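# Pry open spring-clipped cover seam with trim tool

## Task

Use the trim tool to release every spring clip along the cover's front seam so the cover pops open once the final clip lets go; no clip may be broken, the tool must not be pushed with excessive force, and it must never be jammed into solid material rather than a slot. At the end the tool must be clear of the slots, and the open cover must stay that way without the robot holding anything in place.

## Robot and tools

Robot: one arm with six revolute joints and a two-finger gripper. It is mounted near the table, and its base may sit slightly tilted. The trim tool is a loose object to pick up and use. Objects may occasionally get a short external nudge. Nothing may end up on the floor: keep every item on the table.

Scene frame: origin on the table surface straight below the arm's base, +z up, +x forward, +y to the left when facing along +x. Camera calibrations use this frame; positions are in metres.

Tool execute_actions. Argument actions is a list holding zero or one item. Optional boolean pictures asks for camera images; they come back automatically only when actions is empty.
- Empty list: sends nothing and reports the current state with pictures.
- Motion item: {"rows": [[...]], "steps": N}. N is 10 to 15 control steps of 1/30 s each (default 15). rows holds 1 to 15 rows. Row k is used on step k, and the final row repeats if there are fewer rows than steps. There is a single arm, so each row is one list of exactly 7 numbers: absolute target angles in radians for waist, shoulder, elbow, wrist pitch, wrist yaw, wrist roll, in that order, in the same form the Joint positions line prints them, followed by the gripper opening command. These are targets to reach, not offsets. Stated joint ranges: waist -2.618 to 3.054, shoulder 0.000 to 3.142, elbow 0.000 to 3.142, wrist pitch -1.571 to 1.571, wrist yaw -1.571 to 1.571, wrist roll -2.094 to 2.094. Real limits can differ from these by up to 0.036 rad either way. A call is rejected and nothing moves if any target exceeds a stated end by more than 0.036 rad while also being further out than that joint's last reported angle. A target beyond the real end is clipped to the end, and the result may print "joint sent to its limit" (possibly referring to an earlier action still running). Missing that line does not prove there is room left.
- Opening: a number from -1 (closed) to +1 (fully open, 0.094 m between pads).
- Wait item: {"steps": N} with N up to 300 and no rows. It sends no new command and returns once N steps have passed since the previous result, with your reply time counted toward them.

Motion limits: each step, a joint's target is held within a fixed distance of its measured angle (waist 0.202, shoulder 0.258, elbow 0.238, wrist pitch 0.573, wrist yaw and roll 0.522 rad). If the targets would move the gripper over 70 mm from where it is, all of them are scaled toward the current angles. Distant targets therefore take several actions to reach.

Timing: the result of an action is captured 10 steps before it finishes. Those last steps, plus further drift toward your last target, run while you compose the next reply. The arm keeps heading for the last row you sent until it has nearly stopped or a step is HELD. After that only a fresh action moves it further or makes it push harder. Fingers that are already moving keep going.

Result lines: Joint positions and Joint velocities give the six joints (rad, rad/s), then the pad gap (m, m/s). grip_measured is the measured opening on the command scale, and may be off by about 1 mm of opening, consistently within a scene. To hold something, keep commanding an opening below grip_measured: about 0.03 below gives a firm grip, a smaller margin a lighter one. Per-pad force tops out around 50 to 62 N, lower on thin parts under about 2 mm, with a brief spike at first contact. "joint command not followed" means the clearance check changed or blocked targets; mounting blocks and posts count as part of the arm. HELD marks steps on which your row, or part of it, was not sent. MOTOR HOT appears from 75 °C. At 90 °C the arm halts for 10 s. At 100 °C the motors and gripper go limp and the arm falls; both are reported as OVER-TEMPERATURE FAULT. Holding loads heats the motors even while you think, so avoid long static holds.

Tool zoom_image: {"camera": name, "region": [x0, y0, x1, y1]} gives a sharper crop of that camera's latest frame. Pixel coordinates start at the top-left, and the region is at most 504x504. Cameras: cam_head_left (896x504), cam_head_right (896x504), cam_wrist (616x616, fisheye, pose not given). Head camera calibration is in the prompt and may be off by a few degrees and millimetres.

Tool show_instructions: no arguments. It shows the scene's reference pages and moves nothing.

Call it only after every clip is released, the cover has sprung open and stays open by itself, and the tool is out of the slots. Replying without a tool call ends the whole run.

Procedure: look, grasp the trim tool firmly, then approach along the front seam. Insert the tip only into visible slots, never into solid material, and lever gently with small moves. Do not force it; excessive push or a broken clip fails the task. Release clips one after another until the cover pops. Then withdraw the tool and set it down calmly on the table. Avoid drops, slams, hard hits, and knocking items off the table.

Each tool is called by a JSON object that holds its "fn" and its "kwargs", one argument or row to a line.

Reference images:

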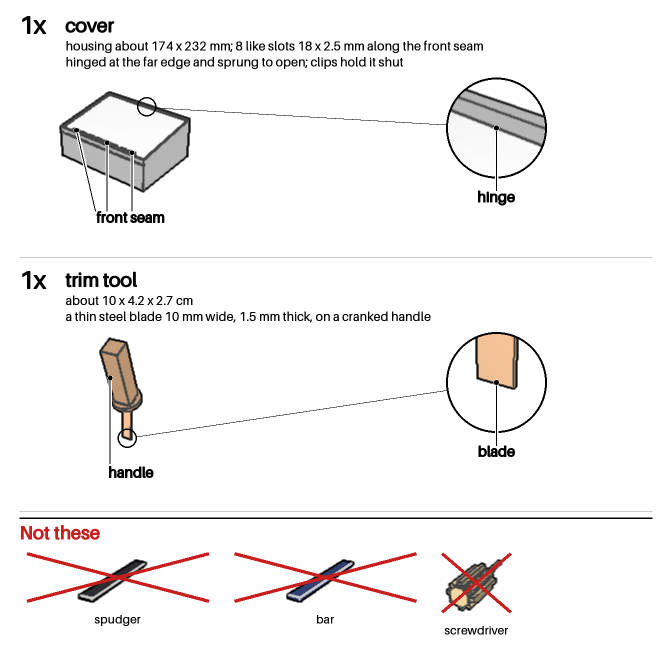

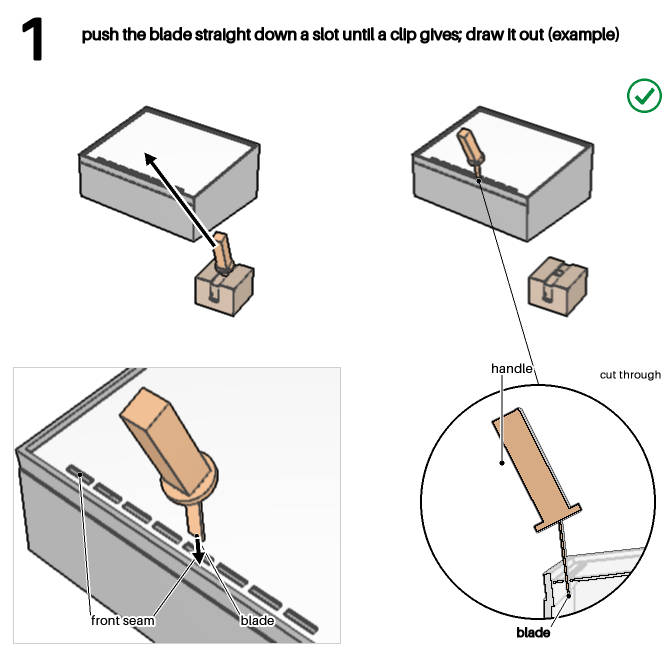

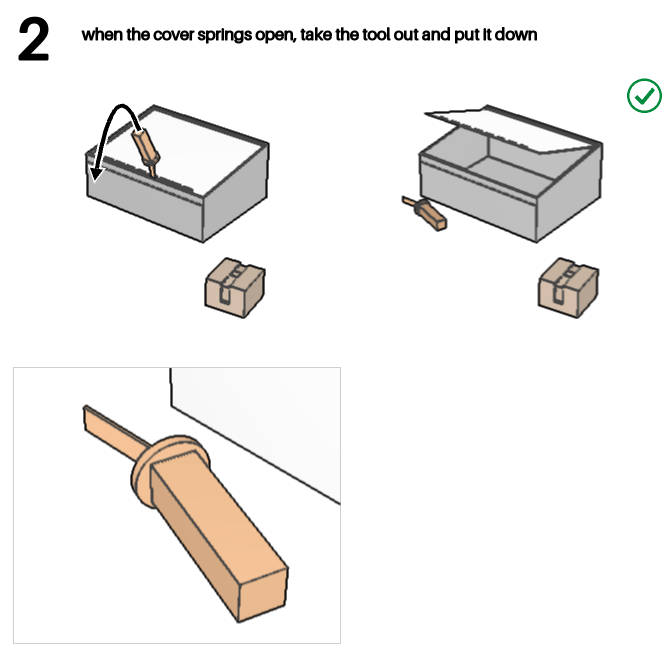

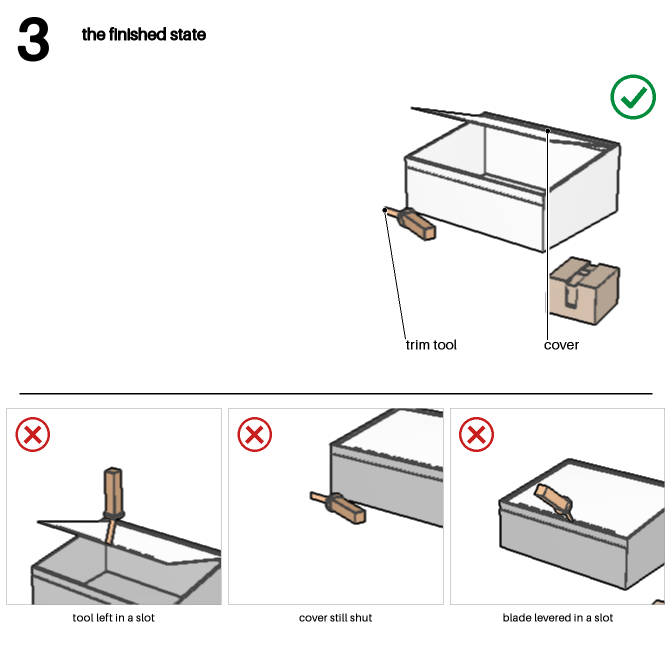

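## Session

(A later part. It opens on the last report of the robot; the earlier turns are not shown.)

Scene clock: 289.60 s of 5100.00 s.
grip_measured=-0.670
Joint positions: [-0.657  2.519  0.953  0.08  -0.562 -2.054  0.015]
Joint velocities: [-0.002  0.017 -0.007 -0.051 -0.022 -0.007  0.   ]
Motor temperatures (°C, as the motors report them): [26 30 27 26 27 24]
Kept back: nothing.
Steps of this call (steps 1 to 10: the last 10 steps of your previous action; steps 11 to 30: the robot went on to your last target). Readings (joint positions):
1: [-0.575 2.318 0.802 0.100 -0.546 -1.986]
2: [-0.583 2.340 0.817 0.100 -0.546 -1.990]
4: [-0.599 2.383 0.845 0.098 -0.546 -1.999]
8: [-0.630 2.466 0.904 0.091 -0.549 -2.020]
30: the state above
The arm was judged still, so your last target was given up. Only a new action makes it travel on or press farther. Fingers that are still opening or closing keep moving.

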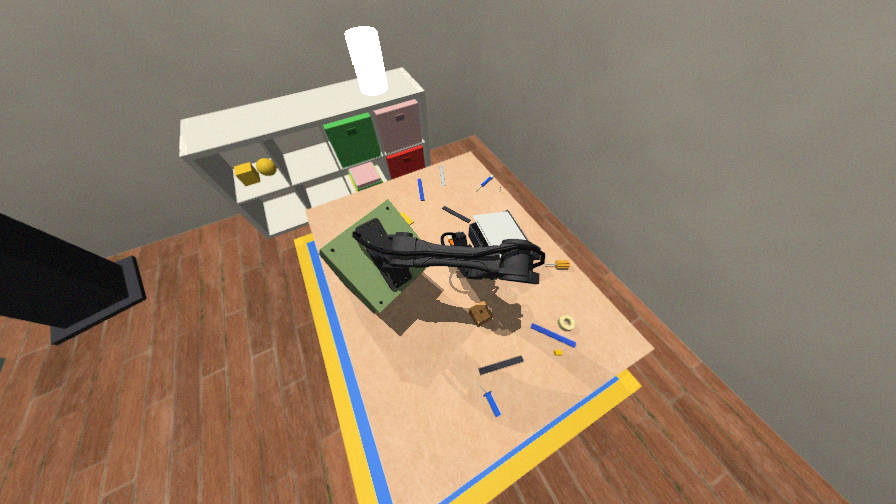

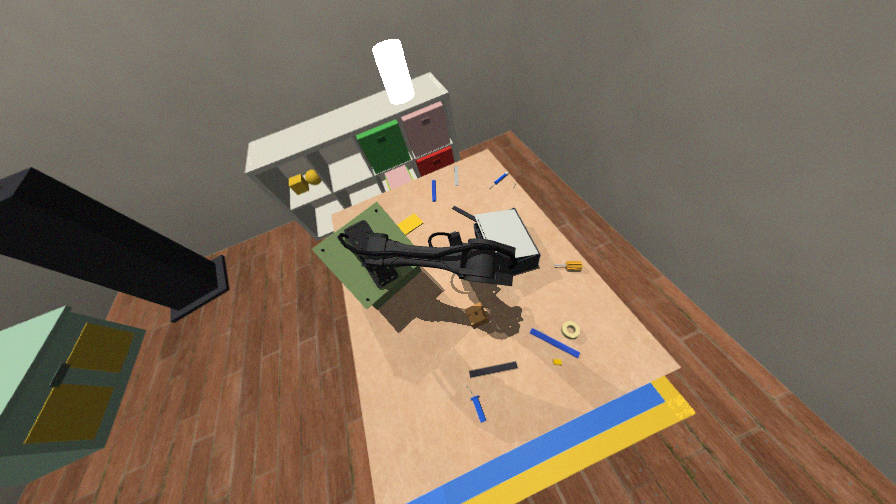

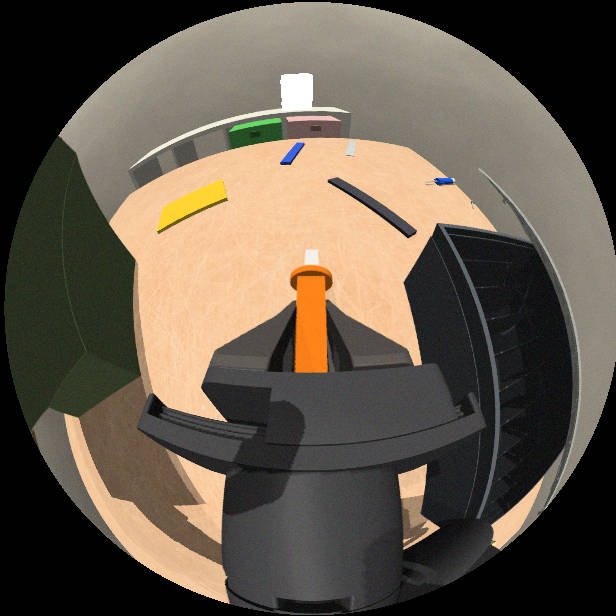

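{"fn": "execute_actions", "kwargs": {
  "actions": [
    {"rows":[[-0.661,2.540,0.982,0.062,-0.572,-2.064,-0.69],[-0.664,2.547,0.989,0.060,-0.572,-2.066,-0.69],[-0.667,2.554,0.996,0.058,-0.572,-2.068,-0.69],[-0.670,2.561,1.003,0.056,-0.572,-2.07,-0.69],[-0.673,2.568,1.010,0.054,-0.572,-2.072,-0.69],[-0.676,2.575,1.018,0.052,-0.572,-2.074,-0.69],[-0.679,2.582,1.026,0.050,-0.572,-2.076,-0.69],[-0.682,2.589,1.034,0.048,-0.572,-2.078,-0.69],[-0.685,2.596,1.042,0.046,-0.572,-2.08,-0.69],[-0.687,2.603,1.05,0.044,-0.572,-2.082,-0.69],[-0.689,2.610,1.058,0.042,-0.572,-2.084,-0.69],[-0.691,2.617,1.066,0.041,-0.572,-2.086,-0.69],[-0.692,2.622,1.072,0.040,-0.572,-2.088,-0.69],[-0.692,2.625,1.075,0.040,-0.572,-2.088,-0.69]],"steps":15}
  ]
}}

{"fn": "execute_actions", "kwargs": {
  "actions": [
    {"steps":22}
  ],
  "pictures": true
}}

Scene clock: 295.07 s of 5100.00 s.
grip_measured=-0.670
Joint positions: [-0.659  2.531  0.966  0.073 -0.563 -2.058  0.015]
Joint velocities: [-0.066  0.159  0.081 -0.183 -0.022  0.066  0.001]
Motor temperatures (°C, as the motors report them): [26 30 27 26 27 24]
Steps of this call (steps 1 to 90: nothing new was sent; then 2.30 s passed at rest; steps 91 to 95: the first 5 steps of this action). Readings (joint positions):
91: [-0.657 2.519 0.953 0.080 -0.563 -2.054]
92: [-0.657 2.519 0.953 0.080 -0.563 -2.055]
94: [-0.657 2.526 0.963 0.075 -0.563 -2.057]
95: the state above

Scene clock: 295.80 s of 5100.00 s.
grip_measured=-0.670
Joint positions: [-0.688  2.609  1.035  0.048 -0.563 -2.078  0.015]
Joint velocities: [-0.002  0.002 -0.002 -0.022 -0.066  0.081 -0.   ]
Motor temperatures (°C, as the motors report them): [26 30 27 26 27 24]
Kept back: nothing.
Steps of this call (steps 1 to 10: the last 10 steps of your previous action; steps 11 to 22: the robot went on to your last target). Readings (joint positions):
1: [-0.661 2.539 0.972 0.069 -0.563 -2.059]
2: [-0.664 2.547 0.977 0.067 -0.563 -2.060]
4: [-0.671 2.565 0.992 0.062 -0.563 -2.064]
8: [-0.683 2.597 1.022 0.050 -0.563 -2.071]
22: the state above

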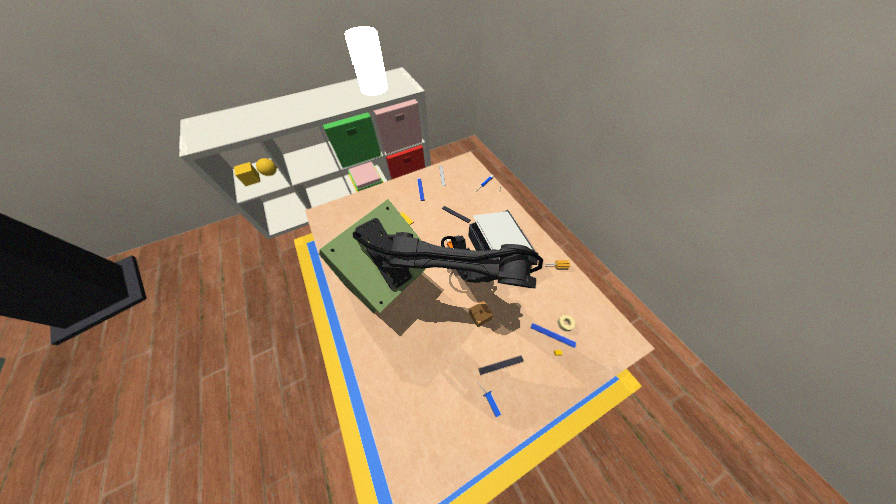

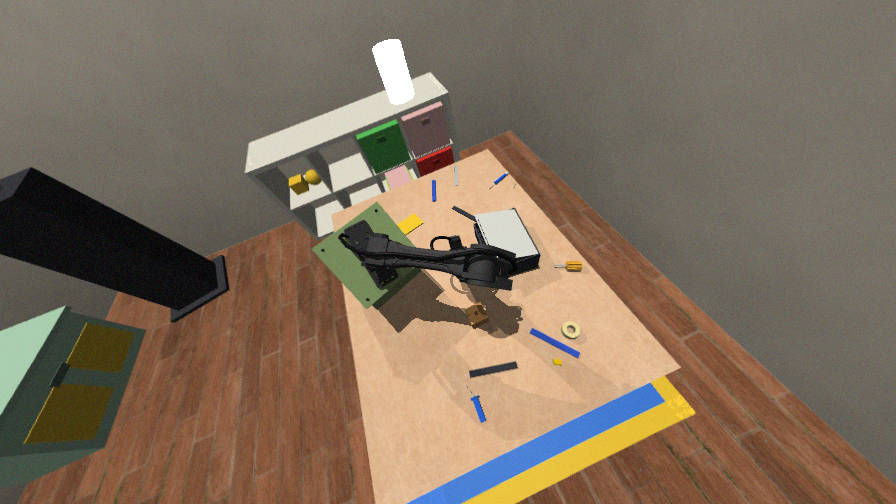

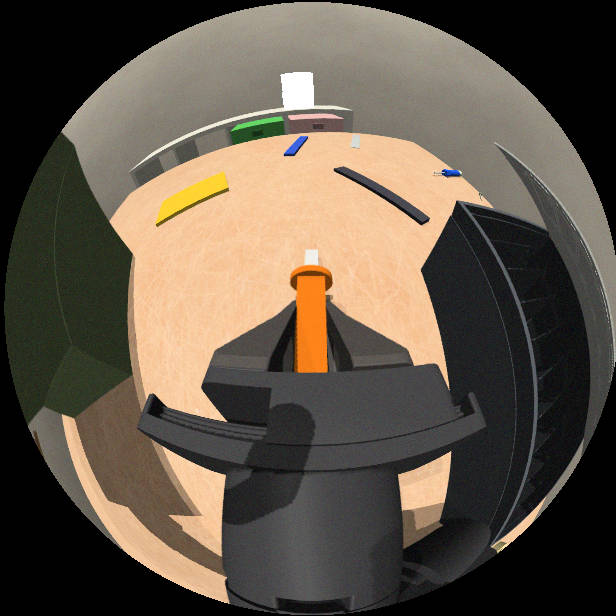

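{"fn": "execute_actions", "kwargs": {
  "actions": [
    {"rows":[[-0.692,2.630,1.078,0.038,-0.572,-2.09,-0.69],[-0.694,2.636,1.084,0.036,-0.572,-2.09,-0.69],[-0.696,2.642,1.090,0.034,-0.572,-2.092,-0.69],[-0.698,2.648,1.096,0.032,-0.572,-2.092,-0.69],[-0.700,2.654,1.102,0.030,-0.572,-2.094,-0.69],[-0.702,2.660,1.108,0.028,-0.572,-2.094,-0.69],[-0.704,2.666,1.114,0.026,-0.572,-2.096,-0.69],[-0.706,2.672,1.120,0.024,-0.572,-2.096,-0.69],[-0.708,2.678,1.126,0.022,-0.572,-2.098,-0.69],[-0.710,2.684,1.132,0.021,-0.572,-2.098,-0.69],[-0.712,2.689,1.138,0.020,-0.572,-2.1,-0.69],[-0.713,2.693,1.143,0.019,-0.572,-2.1,-0.69]],"steps":14}
  ]
}}

{"fn": "execute_actions", "kwargs": {
  "actions": [
    {"steps":22}
  ],
  "pictures": true
}}

Scene clock: 296.50 s of 5100.00 s.
grip_measured=-0.670
Joint positions: [-0.689  2.616  1.041  0.046 -0.563 -2.08   0.015]
Joint velocities: [-0.032  0.125  0.081 -0.11   0.007 -0.051  0.   ]
Motor temperatures (°C, as the motors report them): [26 30 27 26 27 24]
Steps of this call (steps 1 to 15: the robot went on to your last target; steps 16 to 17: nothing new was sent; steps 18 to 21: the first 4 steps of this action). Readings (joint positions):
18: [-0.688 2.609 1.035 0.048 -0.563 -2.079]
19: [-0.688 2.610 1.037 0.047 -0.563 -2.079]
21: the state above

Scene clock: 297.23 s of 5100.00 s.
grip_measured=-0.670
Joint positions: [-0.704  2.668  1.101 -0.009 -0.608 -2.094  0.015]
Joint velocities: [ 0.007 -0.002 -0.012 -0.022  0.022 -0.066  0.   ]
Motor temperatures (°C, as the motors report them): [26 29 27 26 27 24]
Kept back: nothing.
Steps of this call (steps 1 to 10: the last 10 steps of your previous action; steps 11 to 22: the robot went on to your last target). Readings (joint positions):
1: [-0.691 2.621 1.045 0.045 -0.563 -2.081]
2: [-0.693 2.628 1.049 0.045 -0.563 -2.081]
4: [-0.698 2.641 1.060 0.039 -0.570 -2.084]
8: [-0.704 2.658 1.089 0.004 -0.596 -2.090]
22: the state above

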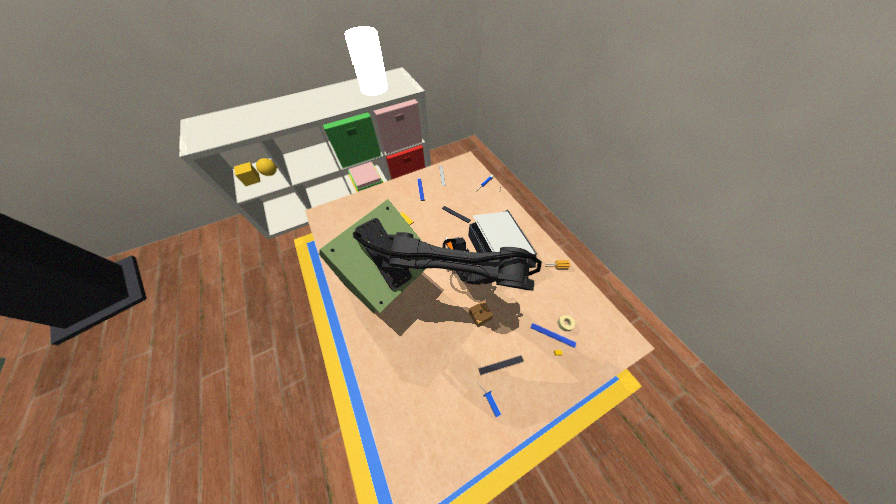

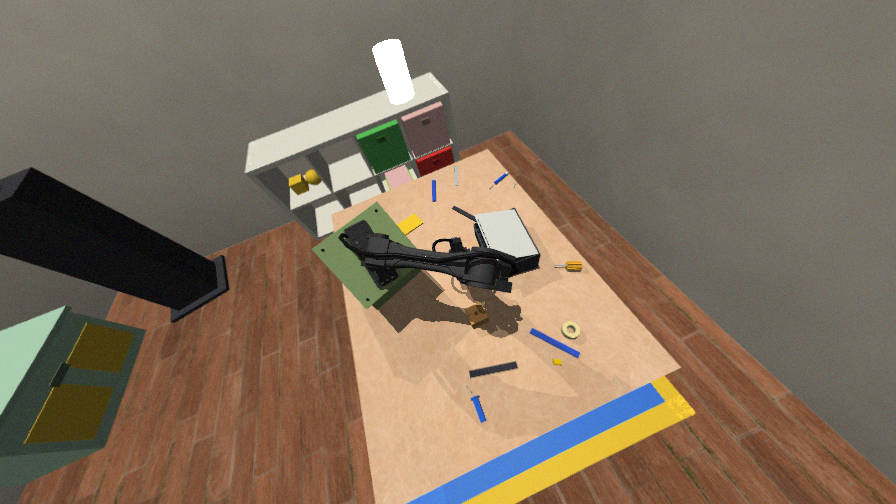

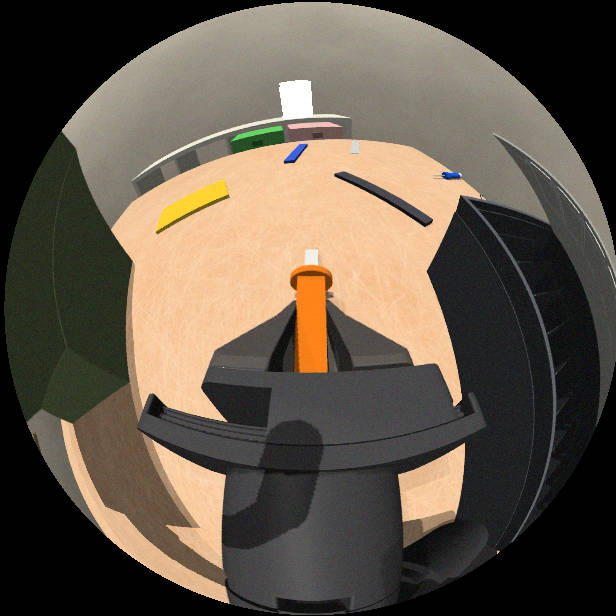

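{"fn": "execute_actions", "kwargs": {
  "actions": [
    {"rows":[[-0.704,2.668,1.101,-0.009,-0.608,-2.094,-0.6],[-0.704,2.668,1.101,-0.009,-0.608,-2.094,-0.5],[-0.704,2.668,1.101,-0.009,-0.608,-2.094,-0.35],[-0.704,2.668,1.101,-0.009,-0.608,-2.094,-0.2],[-0.704,2.668,1.101,-0.009,-0.608,-2.094,0.0],[-0.704,2.668,1.101,-0.009,-0.608,-2.094,0.1]],"steps":12}
  ]
}}

{"fn": "execute_actions", "kwargs": {
  "actions": [
    {"steps":20}
  ],
  "pictures": true
}}

Scene clock: 297.80 s of 5100.00 s.
grip_measured=-0.542
Joint positions: [-0.704  2.668  1.101 -0.012 -0.609 -2.095  0.022]
Joint velocities: [-0.007  0.002 -0.002 -0.066 -0.037  0.051  0.081]
Motor temperatures (°C, as the motors report them): [26 29 27 26 27 24]
Steps of this call (steps 1 to 15: the robot went on to your last target; steps 16 to 17: the first 2 steps of this action). Readings (joint positions):
16: [-0.704 2.668 1.101 -0.011 -0.609 -2.095]
17: the state above

Scene clock: 298.47 s of 5100.00 s.
grip_measured=+0.098
Joint positions: [-0.704  2.668  1.101 -0.017 -0.61  -2.095  0.052]
Joint velocities: [-0.012 -0.007 -0.007 -0.066  0.066  0.022  0.001]
Motor temperatures (°C, as the motors report them): [26 29 27 26 27 24]
Kept back: nothing.
Steps of this call (steps 1 to 10: the last 10 steps of your previous action; steps 11 to 15: the robot went on to your last target; steps 16 to 20: nothing new was sent). Readings (joint positions):
1: [-0.704 2.668 1.101 -0.013 -0.609 -2.095]
2: [-0.704 2.668 1.101 -0.014 -0.609 -2.095]
4: [-0.704 2.668 1.101 -0.017 -0.610 -2.095]
8: [-0.704 2.668 1.101 -0.017 -0.610 -2.095]
20: the state above
The arm was judged still, so your last target was given up. Only a new action makes it travel on or press farther. Fingers that are still opening or closing keep moving.

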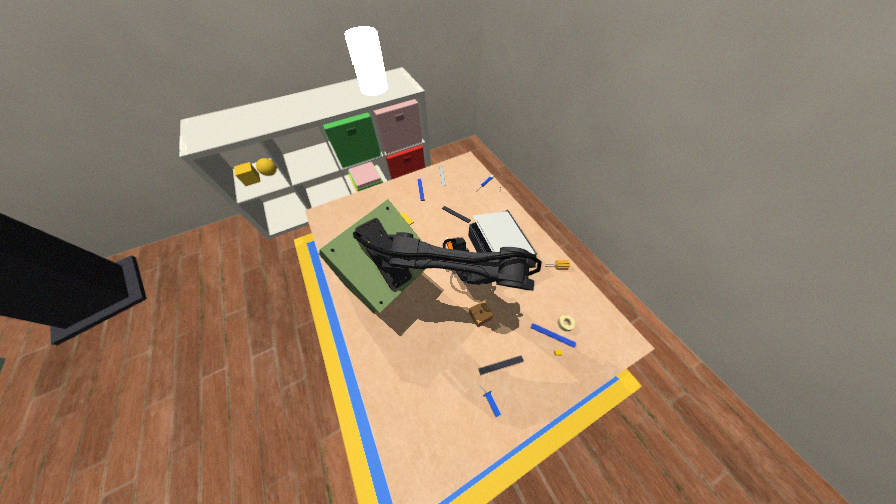

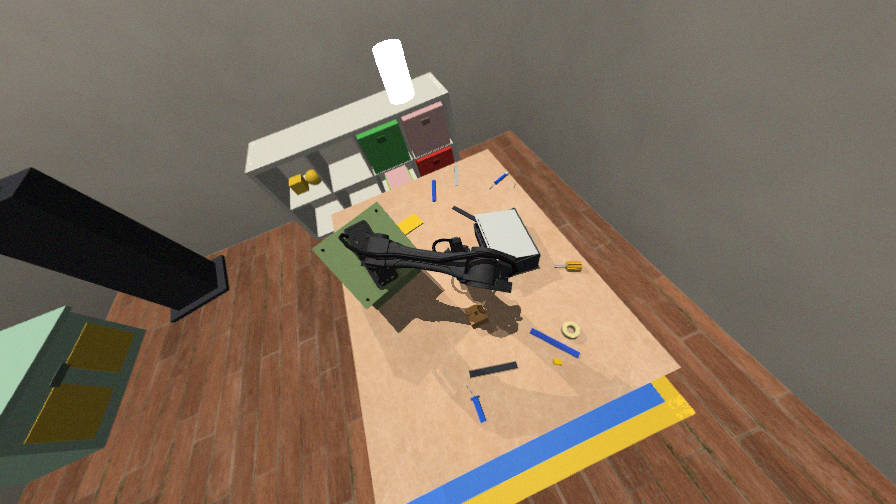

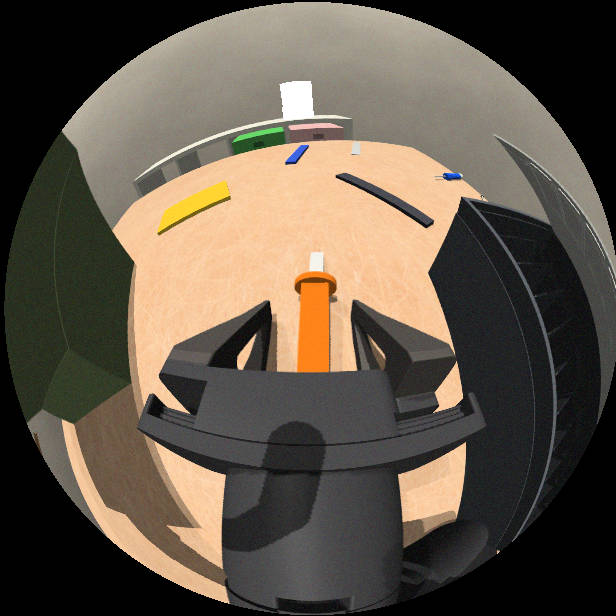

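{"fn": "execute_actions", "kwargs": {
  "actions": [
    {"rows":[[-0.700,2.650,1.075,-0.005,-0.608,-2.09,0.1],[-0.697,2.640,1.066,0.0,-0.605,-2.088,0.1],[-0.694,2.630,1.057,0.006,-0.602,-2.086,0.1],[-0.691,2.620,1.048,0.012,-0.598,-2.084,0.1],[-0.688,2.610,1.038,0.018,-0.594,-2.082,0.1],[-0.685,2.598,1.026,0.024,-0.59,-2.08,0.1],[-0.681,2.585,1.013,0.03,-0.586,-2.076,0.1],[-0.677,2.570,0.998,0.037,-0.582,-2.072,0.1],[-0.672,2.553,0.981,0.044,-0.578,-2.068,0.1],[-0.667,2.535,0.963,0.052,-0.574,-2.064,0.1],[-0.661,2.515,0.943,0.06,-0.57,-2.06,0.1],[-0.655,2.495,0.923,0.068,-0.566,-2.055,0.1],[-0.648,2.475,0.903,0.076,-0.562,-2.05,0.1],[-0.641,2.455,0.885,0.084,-0.558,-2.045,0.1],[-0.634,2.435,0.87,0.09,-0.555,-2.04,0.1]],"steps":15}
  ]
}}

{"fn": "execute_actions", "kwargs": {
  "actions": [
    {"steps":25}
  ],
  "pictures": true
}}

Scene clock: 299.17 s of 5100.00 s.
grip_measured=+0.098
Joint positions: [-0.704  2.644  1.08  -0.011 -0.604 -2.094  0.052]
Joint velocities: [-0.002 -0.31  -0.261  0.095  0.081  0.007  0.001]
Motor temperatures (°C, as the motors report them): [26 29 27 26 27 24]
Steps of this call (steps 1 to 16: nothing new was sent; steps 17 to 21: the first 5 steps of this action). Readings (joint positions):
17: [-0.704 2.668 1.101 -0.017 -0.610 -2.095]
18: [-0.704 2.666 1.100 -0.017 -0.610 -2.095]
20: [-0.704 2.653 1.089 -0.014 -0.606 -2.094]
21: the state above

Scene clock: 300.00 s of 5100.00 s.
grip_measured=+0.098
Joint positions: [-0.644  2.441  0.899  0.075 -0.556 -2.05   0.052]
Joint velocities: [ 0.002 -0.007 -0.002 -0.051  0.022 -0.022  0.001]
Motor temperatures (°C, as the motors report them): [26 29 27 26 27 24]
Kept back: nothing.
Steps of this call (steps 1 to 10: the last 10 steps of your previous action; steps 11 to 25: the robot went on to your last target). Readings (joint positions):
1: [-0.704 2.632 1.071 -0.008 -0.601 -2.093]
2: [-0.704 2.620 1.061 -0.003 -0.598 -2.091]
4: [-0.700 2.591 1.035 0.008 -0.591 -2.087]
8: [-0.681 2.523 0.961 0.030 -0.576 -2.075]
25: the state above

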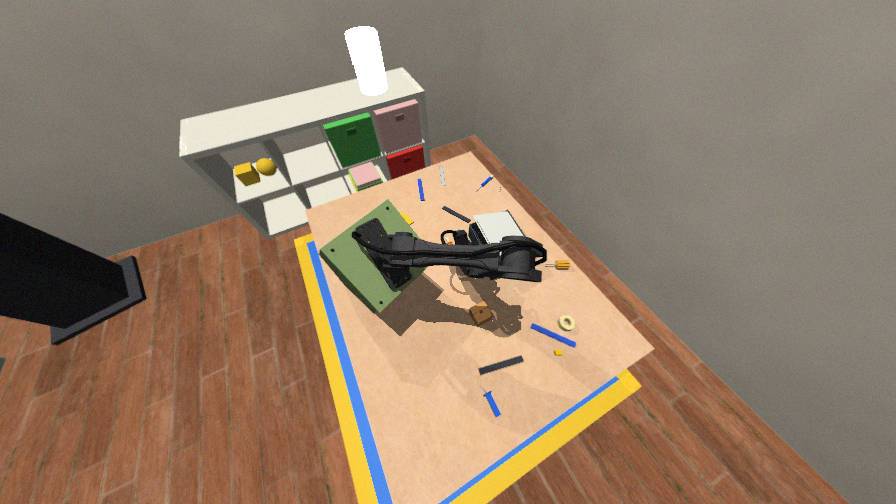

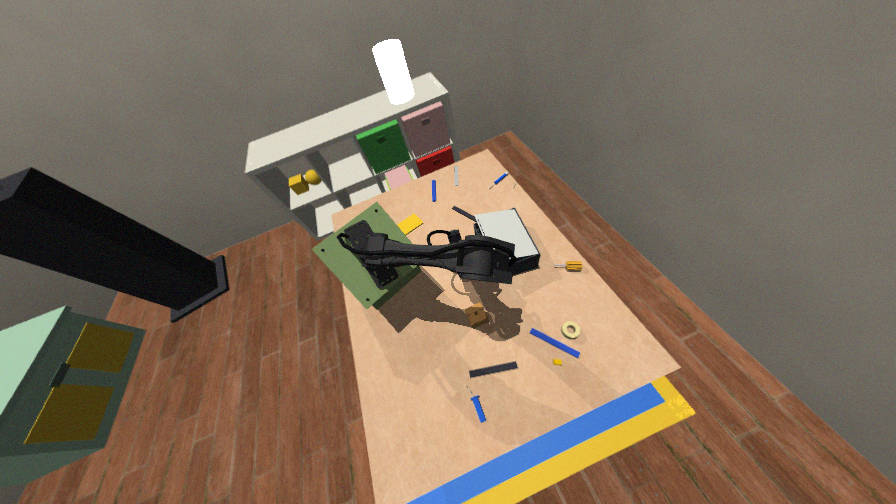

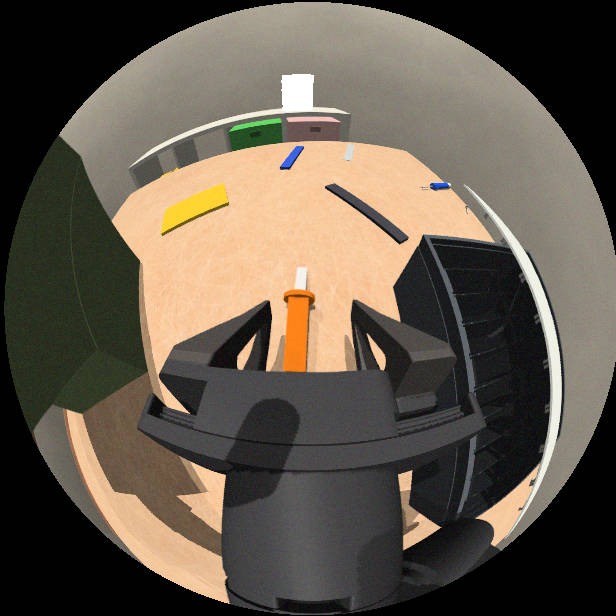

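Tool lies on the table, the cover is open, and the gripper is clear.

{"fn": "finished_scene", "kwargs": {
  "scene": 1
}}

The scene is finished: the task was done.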